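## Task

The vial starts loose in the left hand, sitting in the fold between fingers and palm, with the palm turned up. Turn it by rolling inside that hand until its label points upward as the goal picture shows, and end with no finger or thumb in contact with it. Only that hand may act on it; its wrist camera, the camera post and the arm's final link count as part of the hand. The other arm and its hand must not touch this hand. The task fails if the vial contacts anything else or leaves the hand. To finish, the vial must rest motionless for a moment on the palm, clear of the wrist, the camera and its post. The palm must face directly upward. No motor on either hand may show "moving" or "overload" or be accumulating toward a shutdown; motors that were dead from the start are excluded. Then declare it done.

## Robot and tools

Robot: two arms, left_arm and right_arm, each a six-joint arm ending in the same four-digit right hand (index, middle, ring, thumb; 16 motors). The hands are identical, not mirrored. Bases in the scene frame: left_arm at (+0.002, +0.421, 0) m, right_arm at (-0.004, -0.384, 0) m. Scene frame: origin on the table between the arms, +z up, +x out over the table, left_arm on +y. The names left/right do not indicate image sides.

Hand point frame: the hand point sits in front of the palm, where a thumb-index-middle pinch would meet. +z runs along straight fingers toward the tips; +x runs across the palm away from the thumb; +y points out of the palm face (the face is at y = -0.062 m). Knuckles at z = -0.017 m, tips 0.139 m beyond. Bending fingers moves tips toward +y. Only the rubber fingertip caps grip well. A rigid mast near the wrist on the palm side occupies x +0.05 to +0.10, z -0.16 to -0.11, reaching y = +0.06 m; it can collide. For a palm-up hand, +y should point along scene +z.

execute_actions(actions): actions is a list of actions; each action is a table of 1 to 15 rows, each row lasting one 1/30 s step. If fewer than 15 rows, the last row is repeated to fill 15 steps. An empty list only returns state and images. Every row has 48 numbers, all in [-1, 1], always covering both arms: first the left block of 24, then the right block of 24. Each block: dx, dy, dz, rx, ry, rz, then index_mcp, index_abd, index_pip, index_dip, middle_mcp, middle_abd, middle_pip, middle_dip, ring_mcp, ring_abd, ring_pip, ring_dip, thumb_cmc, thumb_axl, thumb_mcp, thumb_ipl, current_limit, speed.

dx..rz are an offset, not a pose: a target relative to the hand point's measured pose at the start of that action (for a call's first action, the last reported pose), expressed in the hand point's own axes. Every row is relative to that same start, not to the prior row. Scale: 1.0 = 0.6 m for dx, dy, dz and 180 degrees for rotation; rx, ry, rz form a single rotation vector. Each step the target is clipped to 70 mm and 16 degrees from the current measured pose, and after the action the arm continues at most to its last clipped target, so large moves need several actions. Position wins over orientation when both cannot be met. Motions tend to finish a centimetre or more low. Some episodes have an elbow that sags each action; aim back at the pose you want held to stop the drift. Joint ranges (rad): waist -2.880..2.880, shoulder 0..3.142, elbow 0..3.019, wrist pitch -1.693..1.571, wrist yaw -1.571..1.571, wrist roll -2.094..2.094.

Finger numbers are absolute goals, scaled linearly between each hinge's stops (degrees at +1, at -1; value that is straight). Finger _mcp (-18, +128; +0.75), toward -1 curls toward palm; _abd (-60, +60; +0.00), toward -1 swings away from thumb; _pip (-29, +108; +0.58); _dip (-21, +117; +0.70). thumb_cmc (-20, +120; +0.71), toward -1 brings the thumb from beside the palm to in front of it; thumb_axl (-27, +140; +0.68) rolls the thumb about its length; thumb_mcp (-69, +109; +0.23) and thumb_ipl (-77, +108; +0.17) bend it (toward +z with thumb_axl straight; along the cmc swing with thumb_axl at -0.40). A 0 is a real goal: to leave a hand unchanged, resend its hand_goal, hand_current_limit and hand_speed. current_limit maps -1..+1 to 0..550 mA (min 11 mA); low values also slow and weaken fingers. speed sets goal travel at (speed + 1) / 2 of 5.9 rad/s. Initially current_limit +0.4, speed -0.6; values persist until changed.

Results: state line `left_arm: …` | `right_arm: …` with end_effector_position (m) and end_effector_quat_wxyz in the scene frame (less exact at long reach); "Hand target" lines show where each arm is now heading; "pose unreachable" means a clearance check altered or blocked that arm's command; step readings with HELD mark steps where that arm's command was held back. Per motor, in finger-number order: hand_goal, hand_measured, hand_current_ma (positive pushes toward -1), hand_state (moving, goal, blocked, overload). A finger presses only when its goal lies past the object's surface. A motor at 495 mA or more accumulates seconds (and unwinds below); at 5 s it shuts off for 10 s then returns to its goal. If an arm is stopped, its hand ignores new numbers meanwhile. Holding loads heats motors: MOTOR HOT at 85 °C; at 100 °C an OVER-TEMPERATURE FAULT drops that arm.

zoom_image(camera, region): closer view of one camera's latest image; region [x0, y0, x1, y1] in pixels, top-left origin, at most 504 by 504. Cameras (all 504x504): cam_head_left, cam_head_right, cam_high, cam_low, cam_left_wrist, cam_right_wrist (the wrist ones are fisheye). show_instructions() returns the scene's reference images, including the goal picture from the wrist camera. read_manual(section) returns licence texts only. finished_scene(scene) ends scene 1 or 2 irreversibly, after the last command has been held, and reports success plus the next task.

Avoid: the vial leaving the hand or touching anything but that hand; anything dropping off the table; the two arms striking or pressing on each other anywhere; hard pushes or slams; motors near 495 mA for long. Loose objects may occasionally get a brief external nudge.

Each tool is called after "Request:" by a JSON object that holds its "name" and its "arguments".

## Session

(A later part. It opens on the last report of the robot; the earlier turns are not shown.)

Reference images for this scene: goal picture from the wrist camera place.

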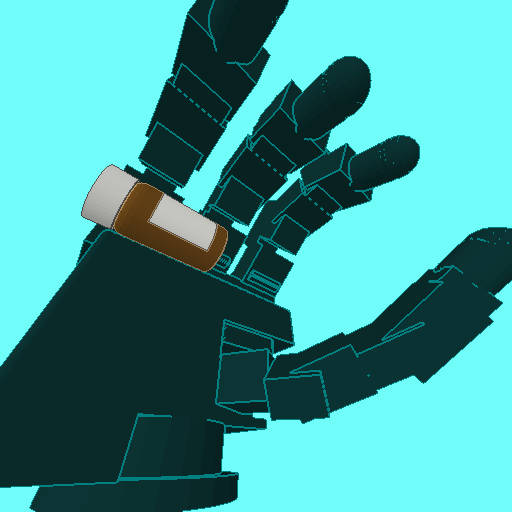

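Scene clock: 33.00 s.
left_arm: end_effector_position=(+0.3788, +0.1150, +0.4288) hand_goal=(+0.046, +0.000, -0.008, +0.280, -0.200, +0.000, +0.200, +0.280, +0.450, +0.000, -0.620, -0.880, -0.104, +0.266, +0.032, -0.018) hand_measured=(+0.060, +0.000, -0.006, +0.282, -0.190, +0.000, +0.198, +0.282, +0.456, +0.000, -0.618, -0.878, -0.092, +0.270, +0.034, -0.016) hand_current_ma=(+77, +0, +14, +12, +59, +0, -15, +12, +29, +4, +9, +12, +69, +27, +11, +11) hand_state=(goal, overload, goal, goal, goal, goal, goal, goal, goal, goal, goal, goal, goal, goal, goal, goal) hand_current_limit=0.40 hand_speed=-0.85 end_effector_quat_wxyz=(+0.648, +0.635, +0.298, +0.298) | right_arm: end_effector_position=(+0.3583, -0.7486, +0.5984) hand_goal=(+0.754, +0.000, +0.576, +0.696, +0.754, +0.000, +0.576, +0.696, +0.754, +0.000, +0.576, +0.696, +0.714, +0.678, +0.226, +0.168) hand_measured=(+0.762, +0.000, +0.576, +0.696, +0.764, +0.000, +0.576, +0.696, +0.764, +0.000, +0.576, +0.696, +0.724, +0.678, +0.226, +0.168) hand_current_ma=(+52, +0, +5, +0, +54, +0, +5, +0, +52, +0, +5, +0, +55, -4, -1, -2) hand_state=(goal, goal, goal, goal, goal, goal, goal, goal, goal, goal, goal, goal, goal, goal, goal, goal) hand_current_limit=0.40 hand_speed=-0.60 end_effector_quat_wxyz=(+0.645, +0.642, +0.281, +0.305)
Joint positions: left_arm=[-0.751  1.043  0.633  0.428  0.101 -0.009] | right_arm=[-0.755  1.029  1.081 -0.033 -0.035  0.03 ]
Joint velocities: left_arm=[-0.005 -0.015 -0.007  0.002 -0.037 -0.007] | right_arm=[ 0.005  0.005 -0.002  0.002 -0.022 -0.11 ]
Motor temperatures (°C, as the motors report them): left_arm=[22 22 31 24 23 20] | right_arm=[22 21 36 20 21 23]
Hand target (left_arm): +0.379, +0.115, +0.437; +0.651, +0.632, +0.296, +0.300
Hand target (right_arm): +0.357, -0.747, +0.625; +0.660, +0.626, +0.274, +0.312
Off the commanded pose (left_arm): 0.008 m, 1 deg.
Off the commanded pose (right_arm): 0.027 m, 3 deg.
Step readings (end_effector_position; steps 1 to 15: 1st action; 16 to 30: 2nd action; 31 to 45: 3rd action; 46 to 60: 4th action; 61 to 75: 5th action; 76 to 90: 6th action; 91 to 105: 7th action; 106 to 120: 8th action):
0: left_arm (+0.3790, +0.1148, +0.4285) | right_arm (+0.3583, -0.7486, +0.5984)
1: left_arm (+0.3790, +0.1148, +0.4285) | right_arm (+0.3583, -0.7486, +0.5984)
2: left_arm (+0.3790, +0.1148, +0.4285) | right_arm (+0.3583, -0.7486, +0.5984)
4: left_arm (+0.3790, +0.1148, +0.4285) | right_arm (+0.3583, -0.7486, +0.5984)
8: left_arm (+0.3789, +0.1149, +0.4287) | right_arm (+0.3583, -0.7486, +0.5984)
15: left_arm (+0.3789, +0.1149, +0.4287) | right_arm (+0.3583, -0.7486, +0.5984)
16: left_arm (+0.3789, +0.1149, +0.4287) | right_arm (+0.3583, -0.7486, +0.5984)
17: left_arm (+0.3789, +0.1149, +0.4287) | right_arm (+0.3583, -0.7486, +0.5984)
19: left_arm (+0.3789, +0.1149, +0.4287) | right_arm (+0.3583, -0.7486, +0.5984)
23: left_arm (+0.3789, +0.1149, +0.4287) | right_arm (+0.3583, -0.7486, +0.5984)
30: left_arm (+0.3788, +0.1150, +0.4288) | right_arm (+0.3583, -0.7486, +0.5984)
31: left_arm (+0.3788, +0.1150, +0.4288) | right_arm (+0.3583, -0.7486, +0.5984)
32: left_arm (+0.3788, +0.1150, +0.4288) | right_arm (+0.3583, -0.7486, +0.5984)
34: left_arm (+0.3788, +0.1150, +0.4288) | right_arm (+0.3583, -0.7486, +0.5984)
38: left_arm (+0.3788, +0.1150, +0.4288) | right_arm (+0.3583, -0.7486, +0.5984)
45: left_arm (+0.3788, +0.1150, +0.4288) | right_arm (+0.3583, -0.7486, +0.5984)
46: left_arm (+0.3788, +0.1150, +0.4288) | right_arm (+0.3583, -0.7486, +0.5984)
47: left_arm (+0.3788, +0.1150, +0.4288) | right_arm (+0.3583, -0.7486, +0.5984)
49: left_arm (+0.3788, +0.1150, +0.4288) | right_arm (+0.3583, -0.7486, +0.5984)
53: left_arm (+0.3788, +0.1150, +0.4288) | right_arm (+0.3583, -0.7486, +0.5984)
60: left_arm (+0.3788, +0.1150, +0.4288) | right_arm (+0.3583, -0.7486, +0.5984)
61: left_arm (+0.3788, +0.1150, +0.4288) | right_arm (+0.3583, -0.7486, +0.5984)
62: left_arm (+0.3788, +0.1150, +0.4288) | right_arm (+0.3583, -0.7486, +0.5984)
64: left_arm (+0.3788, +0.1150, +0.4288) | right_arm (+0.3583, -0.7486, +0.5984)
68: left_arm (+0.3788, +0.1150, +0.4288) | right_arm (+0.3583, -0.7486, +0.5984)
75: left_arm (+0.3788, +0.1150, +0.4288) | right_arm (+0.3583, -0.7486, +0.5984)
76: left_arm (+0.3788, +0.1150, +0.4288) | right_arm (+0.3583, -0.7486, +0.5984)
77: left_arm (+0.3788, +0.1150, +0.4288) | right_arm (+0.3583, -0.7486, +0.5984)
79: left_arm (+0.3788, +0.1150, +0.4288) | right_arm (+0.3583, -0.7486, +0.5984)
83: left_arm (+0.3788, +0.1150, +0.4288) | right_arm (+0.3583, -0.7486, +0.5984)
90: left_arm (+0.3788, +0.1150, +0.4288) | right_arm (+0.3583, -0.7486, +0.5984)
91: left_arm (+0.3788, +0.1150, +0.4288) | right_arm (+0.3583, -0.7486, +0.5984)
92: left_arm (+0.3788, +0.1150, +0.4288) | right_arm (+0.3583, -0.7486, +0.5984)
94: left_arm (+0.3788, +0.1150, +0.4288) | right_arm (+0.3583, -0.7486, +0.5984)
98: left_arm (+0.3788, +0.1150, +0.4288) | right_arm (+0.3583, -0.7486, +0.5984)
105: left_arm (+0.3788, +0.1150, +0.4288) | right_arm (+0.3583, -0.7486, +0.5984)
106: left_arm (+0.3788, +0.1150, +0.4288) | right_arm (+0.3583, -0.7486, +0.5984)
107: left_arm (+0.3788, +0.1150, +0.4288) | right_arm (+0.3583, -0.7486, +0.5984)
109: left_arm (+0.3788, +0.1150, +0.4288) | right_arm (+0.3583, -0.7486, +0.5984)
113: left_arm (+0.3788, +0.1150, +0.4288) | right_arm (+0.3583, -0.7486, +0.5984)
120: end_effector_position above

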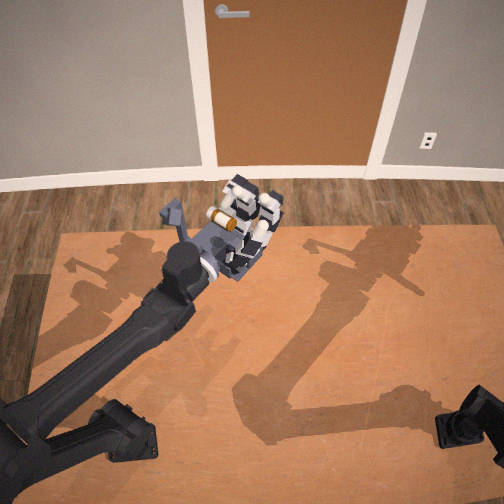

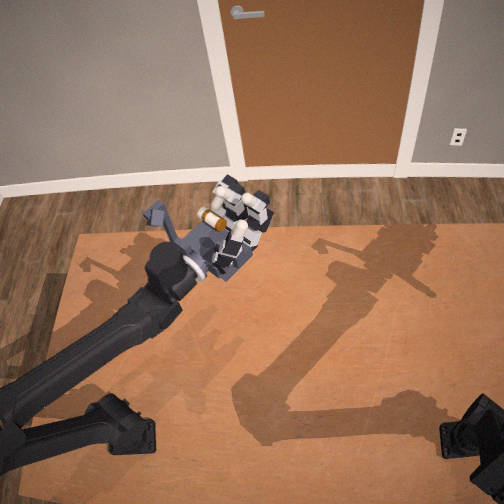

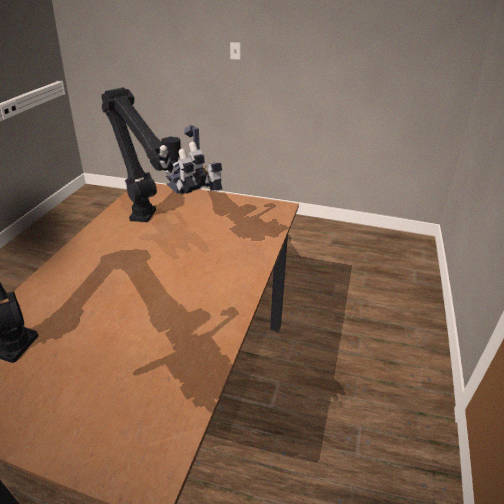

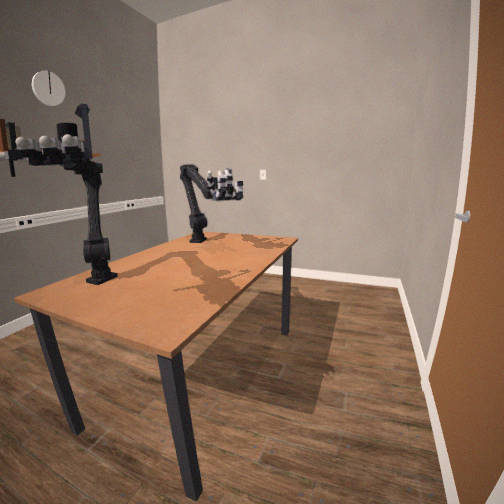

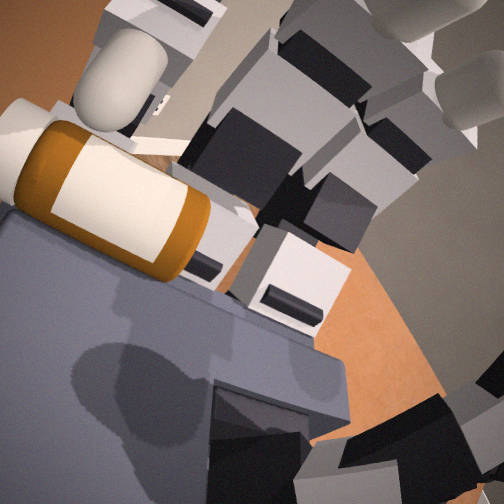

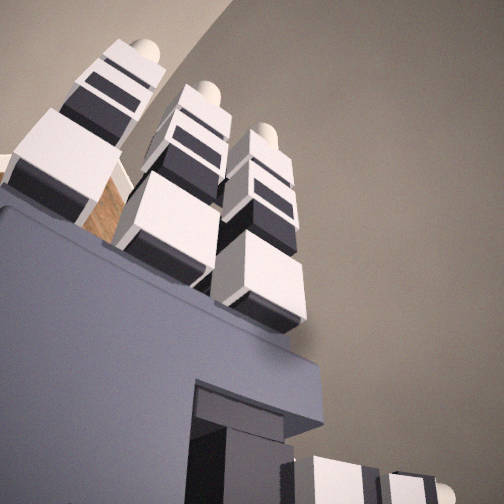

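Request:
{"name": "execute_actions", "arguments": {"actions": [[[0,0.014,0,-0.003,0,0,0.046,0,-0.008,0.28,-0.2,0,0.2,0.28,0.4,0,-0.25,-0.8,-0.104,0.266,0.032,-0.018,0.4,-0.6,0,0.045,0,-0.015,0,0,0.754,0,0.576,0.696,0.754,0,0.576,0.696,0.754,0,0.576,0.696,0.714,0.678,0.226,0.168,0.4,-0.6]],[[0,0.014,0,-0.003,0,0,0.046,0,-0.008,0.28,-0.2,0,0.2,0.28,0.27,0,-0.3,-0.58,-0.104,0.266,0.032,-0.018,0.4,-0.6,0,0.045,0,-0.015,0,0,0.754,0,0.576,0.696,0.754,0,0.576,0.696,0.754,0,0.576,0.696,0.714,0.678,0.226,0.168,0.4,-0.6]],[[0,0.014,0,-0.003,0,0,0.046,0,-0.008,0.28,-0.2,0,0.2,0.28,0.27,0,-0.7,-0.58,-0.104,0.266,0.032,-0.018,0.4,-0.6,0,0.045,0,-0.015,0,0,0.754,0,0.576,0.696,0.754,0,0.576,0.696,0.754,0,0.576,0.696,0.714,0.678,0.226,0.168,0.4,-0.6]],[[0,0.014,0,-0.003,0,0,0.046,0,-0.008,0.28,-0.2,0,0.2,0.28,0.27,0,-0.62,-0.75,-0.104,0.266,0.032,-0.018,0.4,-0.85,0,0.045,0,-0.015,0,0,0.754,0,0.576,0.696,0.754,0,0.576,0.696,0.754,0,0.576,0.696,0.714,0.678,0.226,0.168,0.4,-0.6]],[[0,0.014,0,-0.003,0,0,0.046,0,-0.008,0.28,-0.2,0,0.2,0.28,0.27,0,-0.57,-0.88,-0.104,0.266,0.032,-0.018,0.4,-0.85,0,0.045,0,-0.015,0,0,0.754,0,0.576,0.696,0.754,0,0.576,0.696,0.754,0,0.576,0.696,0.714,0.678,0.226,0.168,0.4,-0.6]],[[0,0.014,0,-0.003,0,0,0.046,0,-0.008,0.28,-0.2,0,0.2,0.28,0.45,0,-0.62,-0.88,-0.104,0.266,0.032,-0.018,0.4,-0.85,0,0.045,0,-0.015,0,0,0.754,0,0.576,0.696,0.754,0,0.576,0.696,0.754,0,0.576,0.696,0.714,0.678,0.226,0.168,0.4,-0.6]],[[0,0.014,0,-0.003,0,0,0.046,0,-0.008,0.28,-0.2,0,0.2,0.28,0.45,0,-0.62,-0.88,-0.104,0.266,0.032,-0.018,0.4,-0.85,0,0.045,0,-0.015,0,0,0.754,0,0.576,0.696,0.754,0,0.576,0.696,0.754,0,0.576,0.696,0.714,0.678,0.226,0.168,0.4,-0.6]],[[0,0.014,0,-0.003,0,0,0.046,0,-0.008,0.28,0.15,0,0.2,0.28,0.3,0,-0.25,-0.8,-0.104,0.266,0.032,-0.018,0.4,-0.6,0,0.045,0,-0.015,0,0,0.754,0,0.576,0.696,0.754,0,0.576,0.696,0.754,0,0.576,0.696,0.714,0.678,0.226,0.168,0.4,-0.6]],[[0,0.014,0,-0.003,0,0,0.046,0,-0.008,0.28,0.15,0,0.2,0.28,0.3,0,-0.25,-0.8,-0.104,0.266,0.032,-0.018,0.4,-0.6,0,0.045,0,-0.015,0,0,0.754,0,0.576,0.696,0.754,0,0.576,0.696,0.754,0,0.576,0.696,0.714,0.678,0.226,0.168,0.4,-0.6]]]}}

Scene clock: 38.13 s.
left_arm: end_effector_position=(+0.3786, +0.1151, +0.4292) hand_goal=(+0.046, +0.000, -0.008, +0.280, +0.150, +0.000, +0.200, +0.280, +0.300, +0.000, -0.250, -0.800, -0.104, +0.266, +0.032, -0.018) hand_measured=(+0.060, +0.000, -0.006, +0.282, +0.156, +0.000, +0.198, +0.282, +0.318, +0.000, -0.254, -0.804, -0.092, +0.270, +0.034, -0.016) hand_current_ma=(+77, +0, +14, +12, +32, +0, -7, +12, +96, +4, -16, -22, +69, +27, +11, +11) hand_state=(goal, overload, goal, goal, goal, goal, goal, goal, goal, goal, goal, goal, goal, goal, goal, goal) hand_current_limit=0.40 hand_speed=-0.60 end_effector_quat_wxyz=(+0.648, +0.634, +0.298, +0.298) | right_arm: end_effector_position=(+0.3583, -0.7486, +0.5984) hand_goal=(+0.754, +0.000, +0.576, +0.696, +0.754, +0.000, +0.576, +0.696, +0.754, +0.000, +0.576, +0.696, +0.714, +0.678, +0.226, +0.168) hand_measured=(+0.762, +0.000, +0.576, +0.696, +0.764, +0.000, +0.576, +0.696, +0.764, +0.000, +0.576, +0.696, +0.724, +0.678, +0.226, +0.168) hand_current_ma=(+52, +0, +5, +0, +54, +0, +5, +0, +52, +0, +5, +0, +55, -4, -1, -2) hand_state=(goal, goal, goal, goal, goal, goal, goal, goal, goal, goal, goal, goal, goal, goal, goal, goal) hand_current_limit=0.40 hand_speed=-0.60 end_effector_quat_wxyz=(+0.645, +0.642, +0.281, +0.305)
Joint positions: left_arm=[-0.751  1.043  0.633  0.428  0.101 -0.009] | right_arm=[-0.755  1.029  1.081 -0.033 -0.035  0.03 ]
Joint velocities: left_arm=[ 0.005 -0.015 -0.007  0.002  0.007  0.066] | right_arm=[ 0.005 -0.005 -0.002  0.017  0.007  0.037]
Motor temperatures (°C, as the motors report them): left_arm=[22 22 31 24 23 20] | right_arm=[22 21 37 20 21 23]
Hand target (left_arm): +0.378, +0.115, +0.438; +0.651, +0.631, +0.296, +0.300
Hand target (right_arm): +0.357, -0.747, +0.625; +0.660, +0.626, +0.274, +0.312
Off the commanded pose (left_arm): 0.008 m, 1 deg.
Off the commanded pose (right_arm): 0.027 m, 3 deg.
Step readings (end_effector_position; steps 1 to 15: 1st action; 16 to 30: 2nd action; 31 to 45: 3rd action; 46 to 60: 4th action; 61 to 75: 5th action; 76 to 90: 6th action; 91 to 105: 7th action; 106 to 120: 8th action; 121 to 135: 9th action):
0: left_arm (+0.3788, +0.1150, +0.4288) | right_arm (+0.3583, -0.7486, +0.5984)
1: left_arm (+0.3788, +0.1150, +0.4288) | right_arm (+0.3583, -0.7486, +0.5984)
2: left_arm (+0.3788, +0.1150, +0.4288) | right_arm (+0.3583, -0.7486, +0.5984)
4: left_arm (+0.3788, +0.1150, +0.4288) | right_arm (+0.3583, -0.7486, +0.5984)
8: left_arm (+0.3787, +0.1150, +0.4290) | right_arm (+0.3583, -0.7486, +0.5984)
15: left_arm (+0.3787, +0.1150, +0.4290) | right_arm (+0.3583, -0.7486, +0.5984)
16: left_arm (+0.3787, +0.1150, +0.4290) | right_arm (+0.3583, -0.7486, +0.5984)
17: left_arm (+0.3787, +0.1150, +0.4290) | right_arm (+0.3583, -0.7486, +0.5984)
19: left_arm (+0.3787, +0.1150, +0.4290) | right_arm (+0.3583, -0.7486, +0.5984)
23: left_arm (+0.3787, +0.1150, +0.4290) | right_arm (+0.3583, -0.7486, +0.5984)
30: left_arm (+0.3787, +0.1150, +0.4290) | right_arm (+0.3583, -0.7486, +0.5984)
31: left_arm (+0.3787, +0.1150, +0.4290) | right_arm (+0.3583, -0.7486, +0.5984)
32: left_arm (+0.3787, +0.1150, +0.4290) | right_arm (+0.3583, -0.7486, +0.5984)
34: left_arm (+0.3787, +0.1150, +0.4290) | right_arm (+0.3583, -0.7486, +0.5984)
38: left_arm (+0.3787, +0.1150, +0.4290) | right_arm (+0.3583, -0.7486, +0.5984)
45: left_arm (+0.3787, +0.1150, +0.4290) | right_arm (+0.3583, -0.7486, +0.5984)
46: left_arm (+0.3787, +0.1150, +0.4290) | right_arm (+0.3583, -0.7486, +0.5984)
47: left_arm (+0.3787, +0.1150, +0.4290) | right_arm (+0.3583, -0.7486, +0.5984)
49: left_arm (+0.3787, +0.1150, +0.4290) | right_arm (+0.3583, -0.7486, +0.5984)
53: left_arm (+0.3787, +0.1150, +0.4290) | right_arm (+0.3583, -0.7486, +0.5984)
60: left_arm (+0.3787, +0.1150, +0.4290) | right_arm (+0.3583, -0.7486, +0.5984)
61: left_arm (+0.3787, +0.1150, +0.4290) | right_arm (+0.3583, -0.7486, +0.5984)
62: left_arm (+0.3787, +0.1150, +0.4290) | right_arm (+0.3583, -0.7486, +0.5984)
64: left_arm (+0.3787, +0.1150, +0.4290) | right_arm (+0.3583, -0.7486, +0.5984)
68: left_arm (+0.3787, +0.1150, +0.4290) | right_arm (+0.3583, -0.7486, +0.5984)
75: left_arm (+0.3787, +0.1150, +0.4290) | right_arm (+0.3583, -0.7486, +0.5984)
76: left_arm (+0.3787, +0.1150, +0.4290) | right_arm (+0.3583, -0.7486, +0.5984)
77: left_arm (+0.3787, +0.1150, +0.4290) | right_arm (+0.3583, -0.7486, +0.5984)
79: left_arm (+0.3787, +0.1150, +0.4290) | right_arm (+0.3583, -0.7486, +0.5984)
83: left_arm (+0.3787, +0.1150, +0.4290) | right_arm (+0.3583, -0.7486, +0.5984)
90: left_arm (+0.3787, +0.1150, +0.4290) | right_arm (+0.3583, -0.7486, +0.5984)
91: left_arm (+0.3787, +0.1150, +0.4290) | right_arm (+0.3583, -0.7486, +0.5984)
92: left_arm (+0.3787, +0.1150, +0.4290) | right_arm (+0.3583, -0.7486, +0.5984)
94: left_arm (+0.3787, +0.1150, +0.4290) | right_arm (+0.3583, -0.7486, +0.5984)
98: left_arm (+0.3786, +0.1151, +0.4292) | right_arm (+0.3583, -0.7486, +0.5984)
105: left_arm (+0.3786, +0.1151, +0.4292) | right_arm (+0.3583, -0.7486, +0.5984)
106: left_arm (+0.3786, +0.1151, +0.4292) | right_arm (+0.3583, -0.7486, +0.5984)
107: left_arm (+0.3786, +0.1151, +0.4292) | right_arm (+0.3583, -0.7486, +0.5984)
109: left_arm (+0.3786, +0.1151, +0.4292) | right_arm (+0.3583, -0.7486, +0.5984)
113: left_arm (+0.3786, +0.1151, +0.4292) | right_arm (+0.3583, -0.7486, +0.5984)
120: left_arm (+0.3786, +0.1151, +0.4292) | right_arm (+0.3583, -0.7486, +0.5984)
121: left_arm (+0.3786, +0.1151, +0.4292) | right_arm (+0.3583, -0.7486, +0.5984)
122: left_arm (+0.3786, +0.1151, +0.4292) | right_arm (+0.3583, -0.7486, +0.5984)
124: left_arm (+0.3786, +0.1151, +0.4292) | right_arm (+0.3583, -0.7486, +0.5984)
128: left_arm (+0.3786, +0.1151, +0.4292) | right_arm (+0.3583, -0.7486, +0.5984)
135: end_effector_position above

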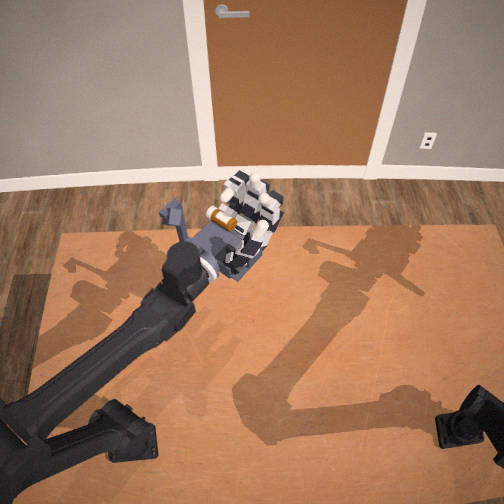

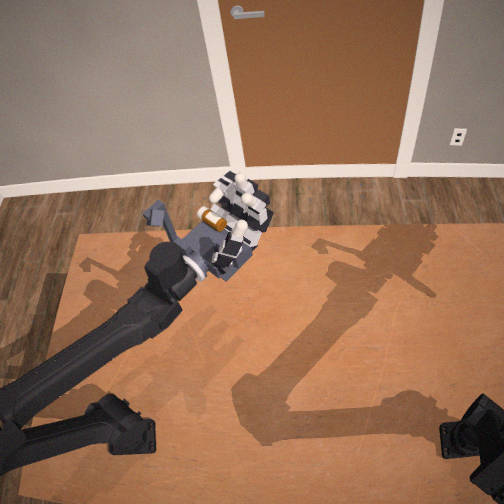

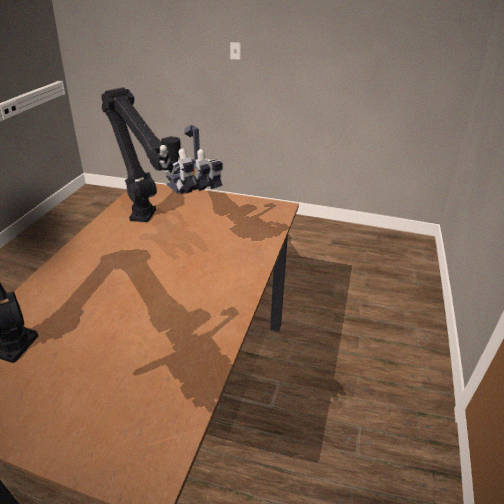

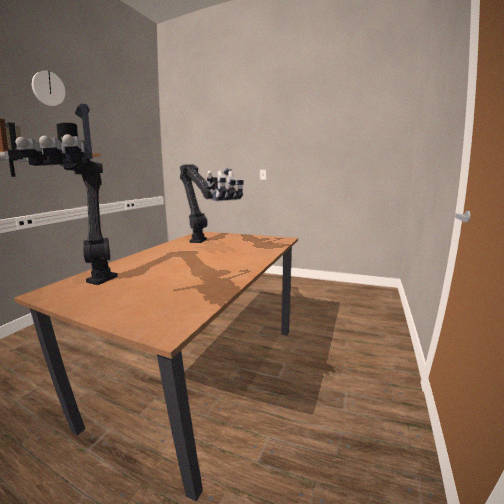

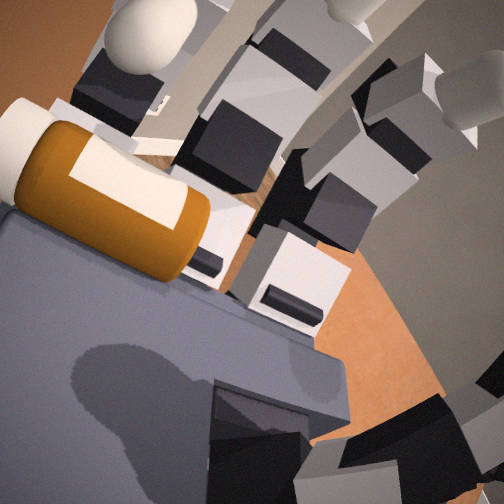

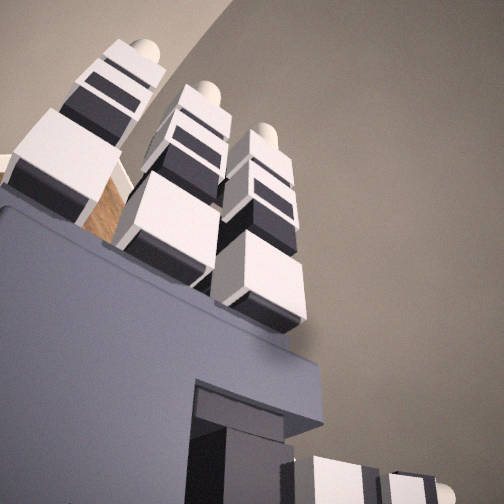

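Request:
{"name": "finished_scene", "arguments": {"scene": 2}}

The scene is finished: the task was done.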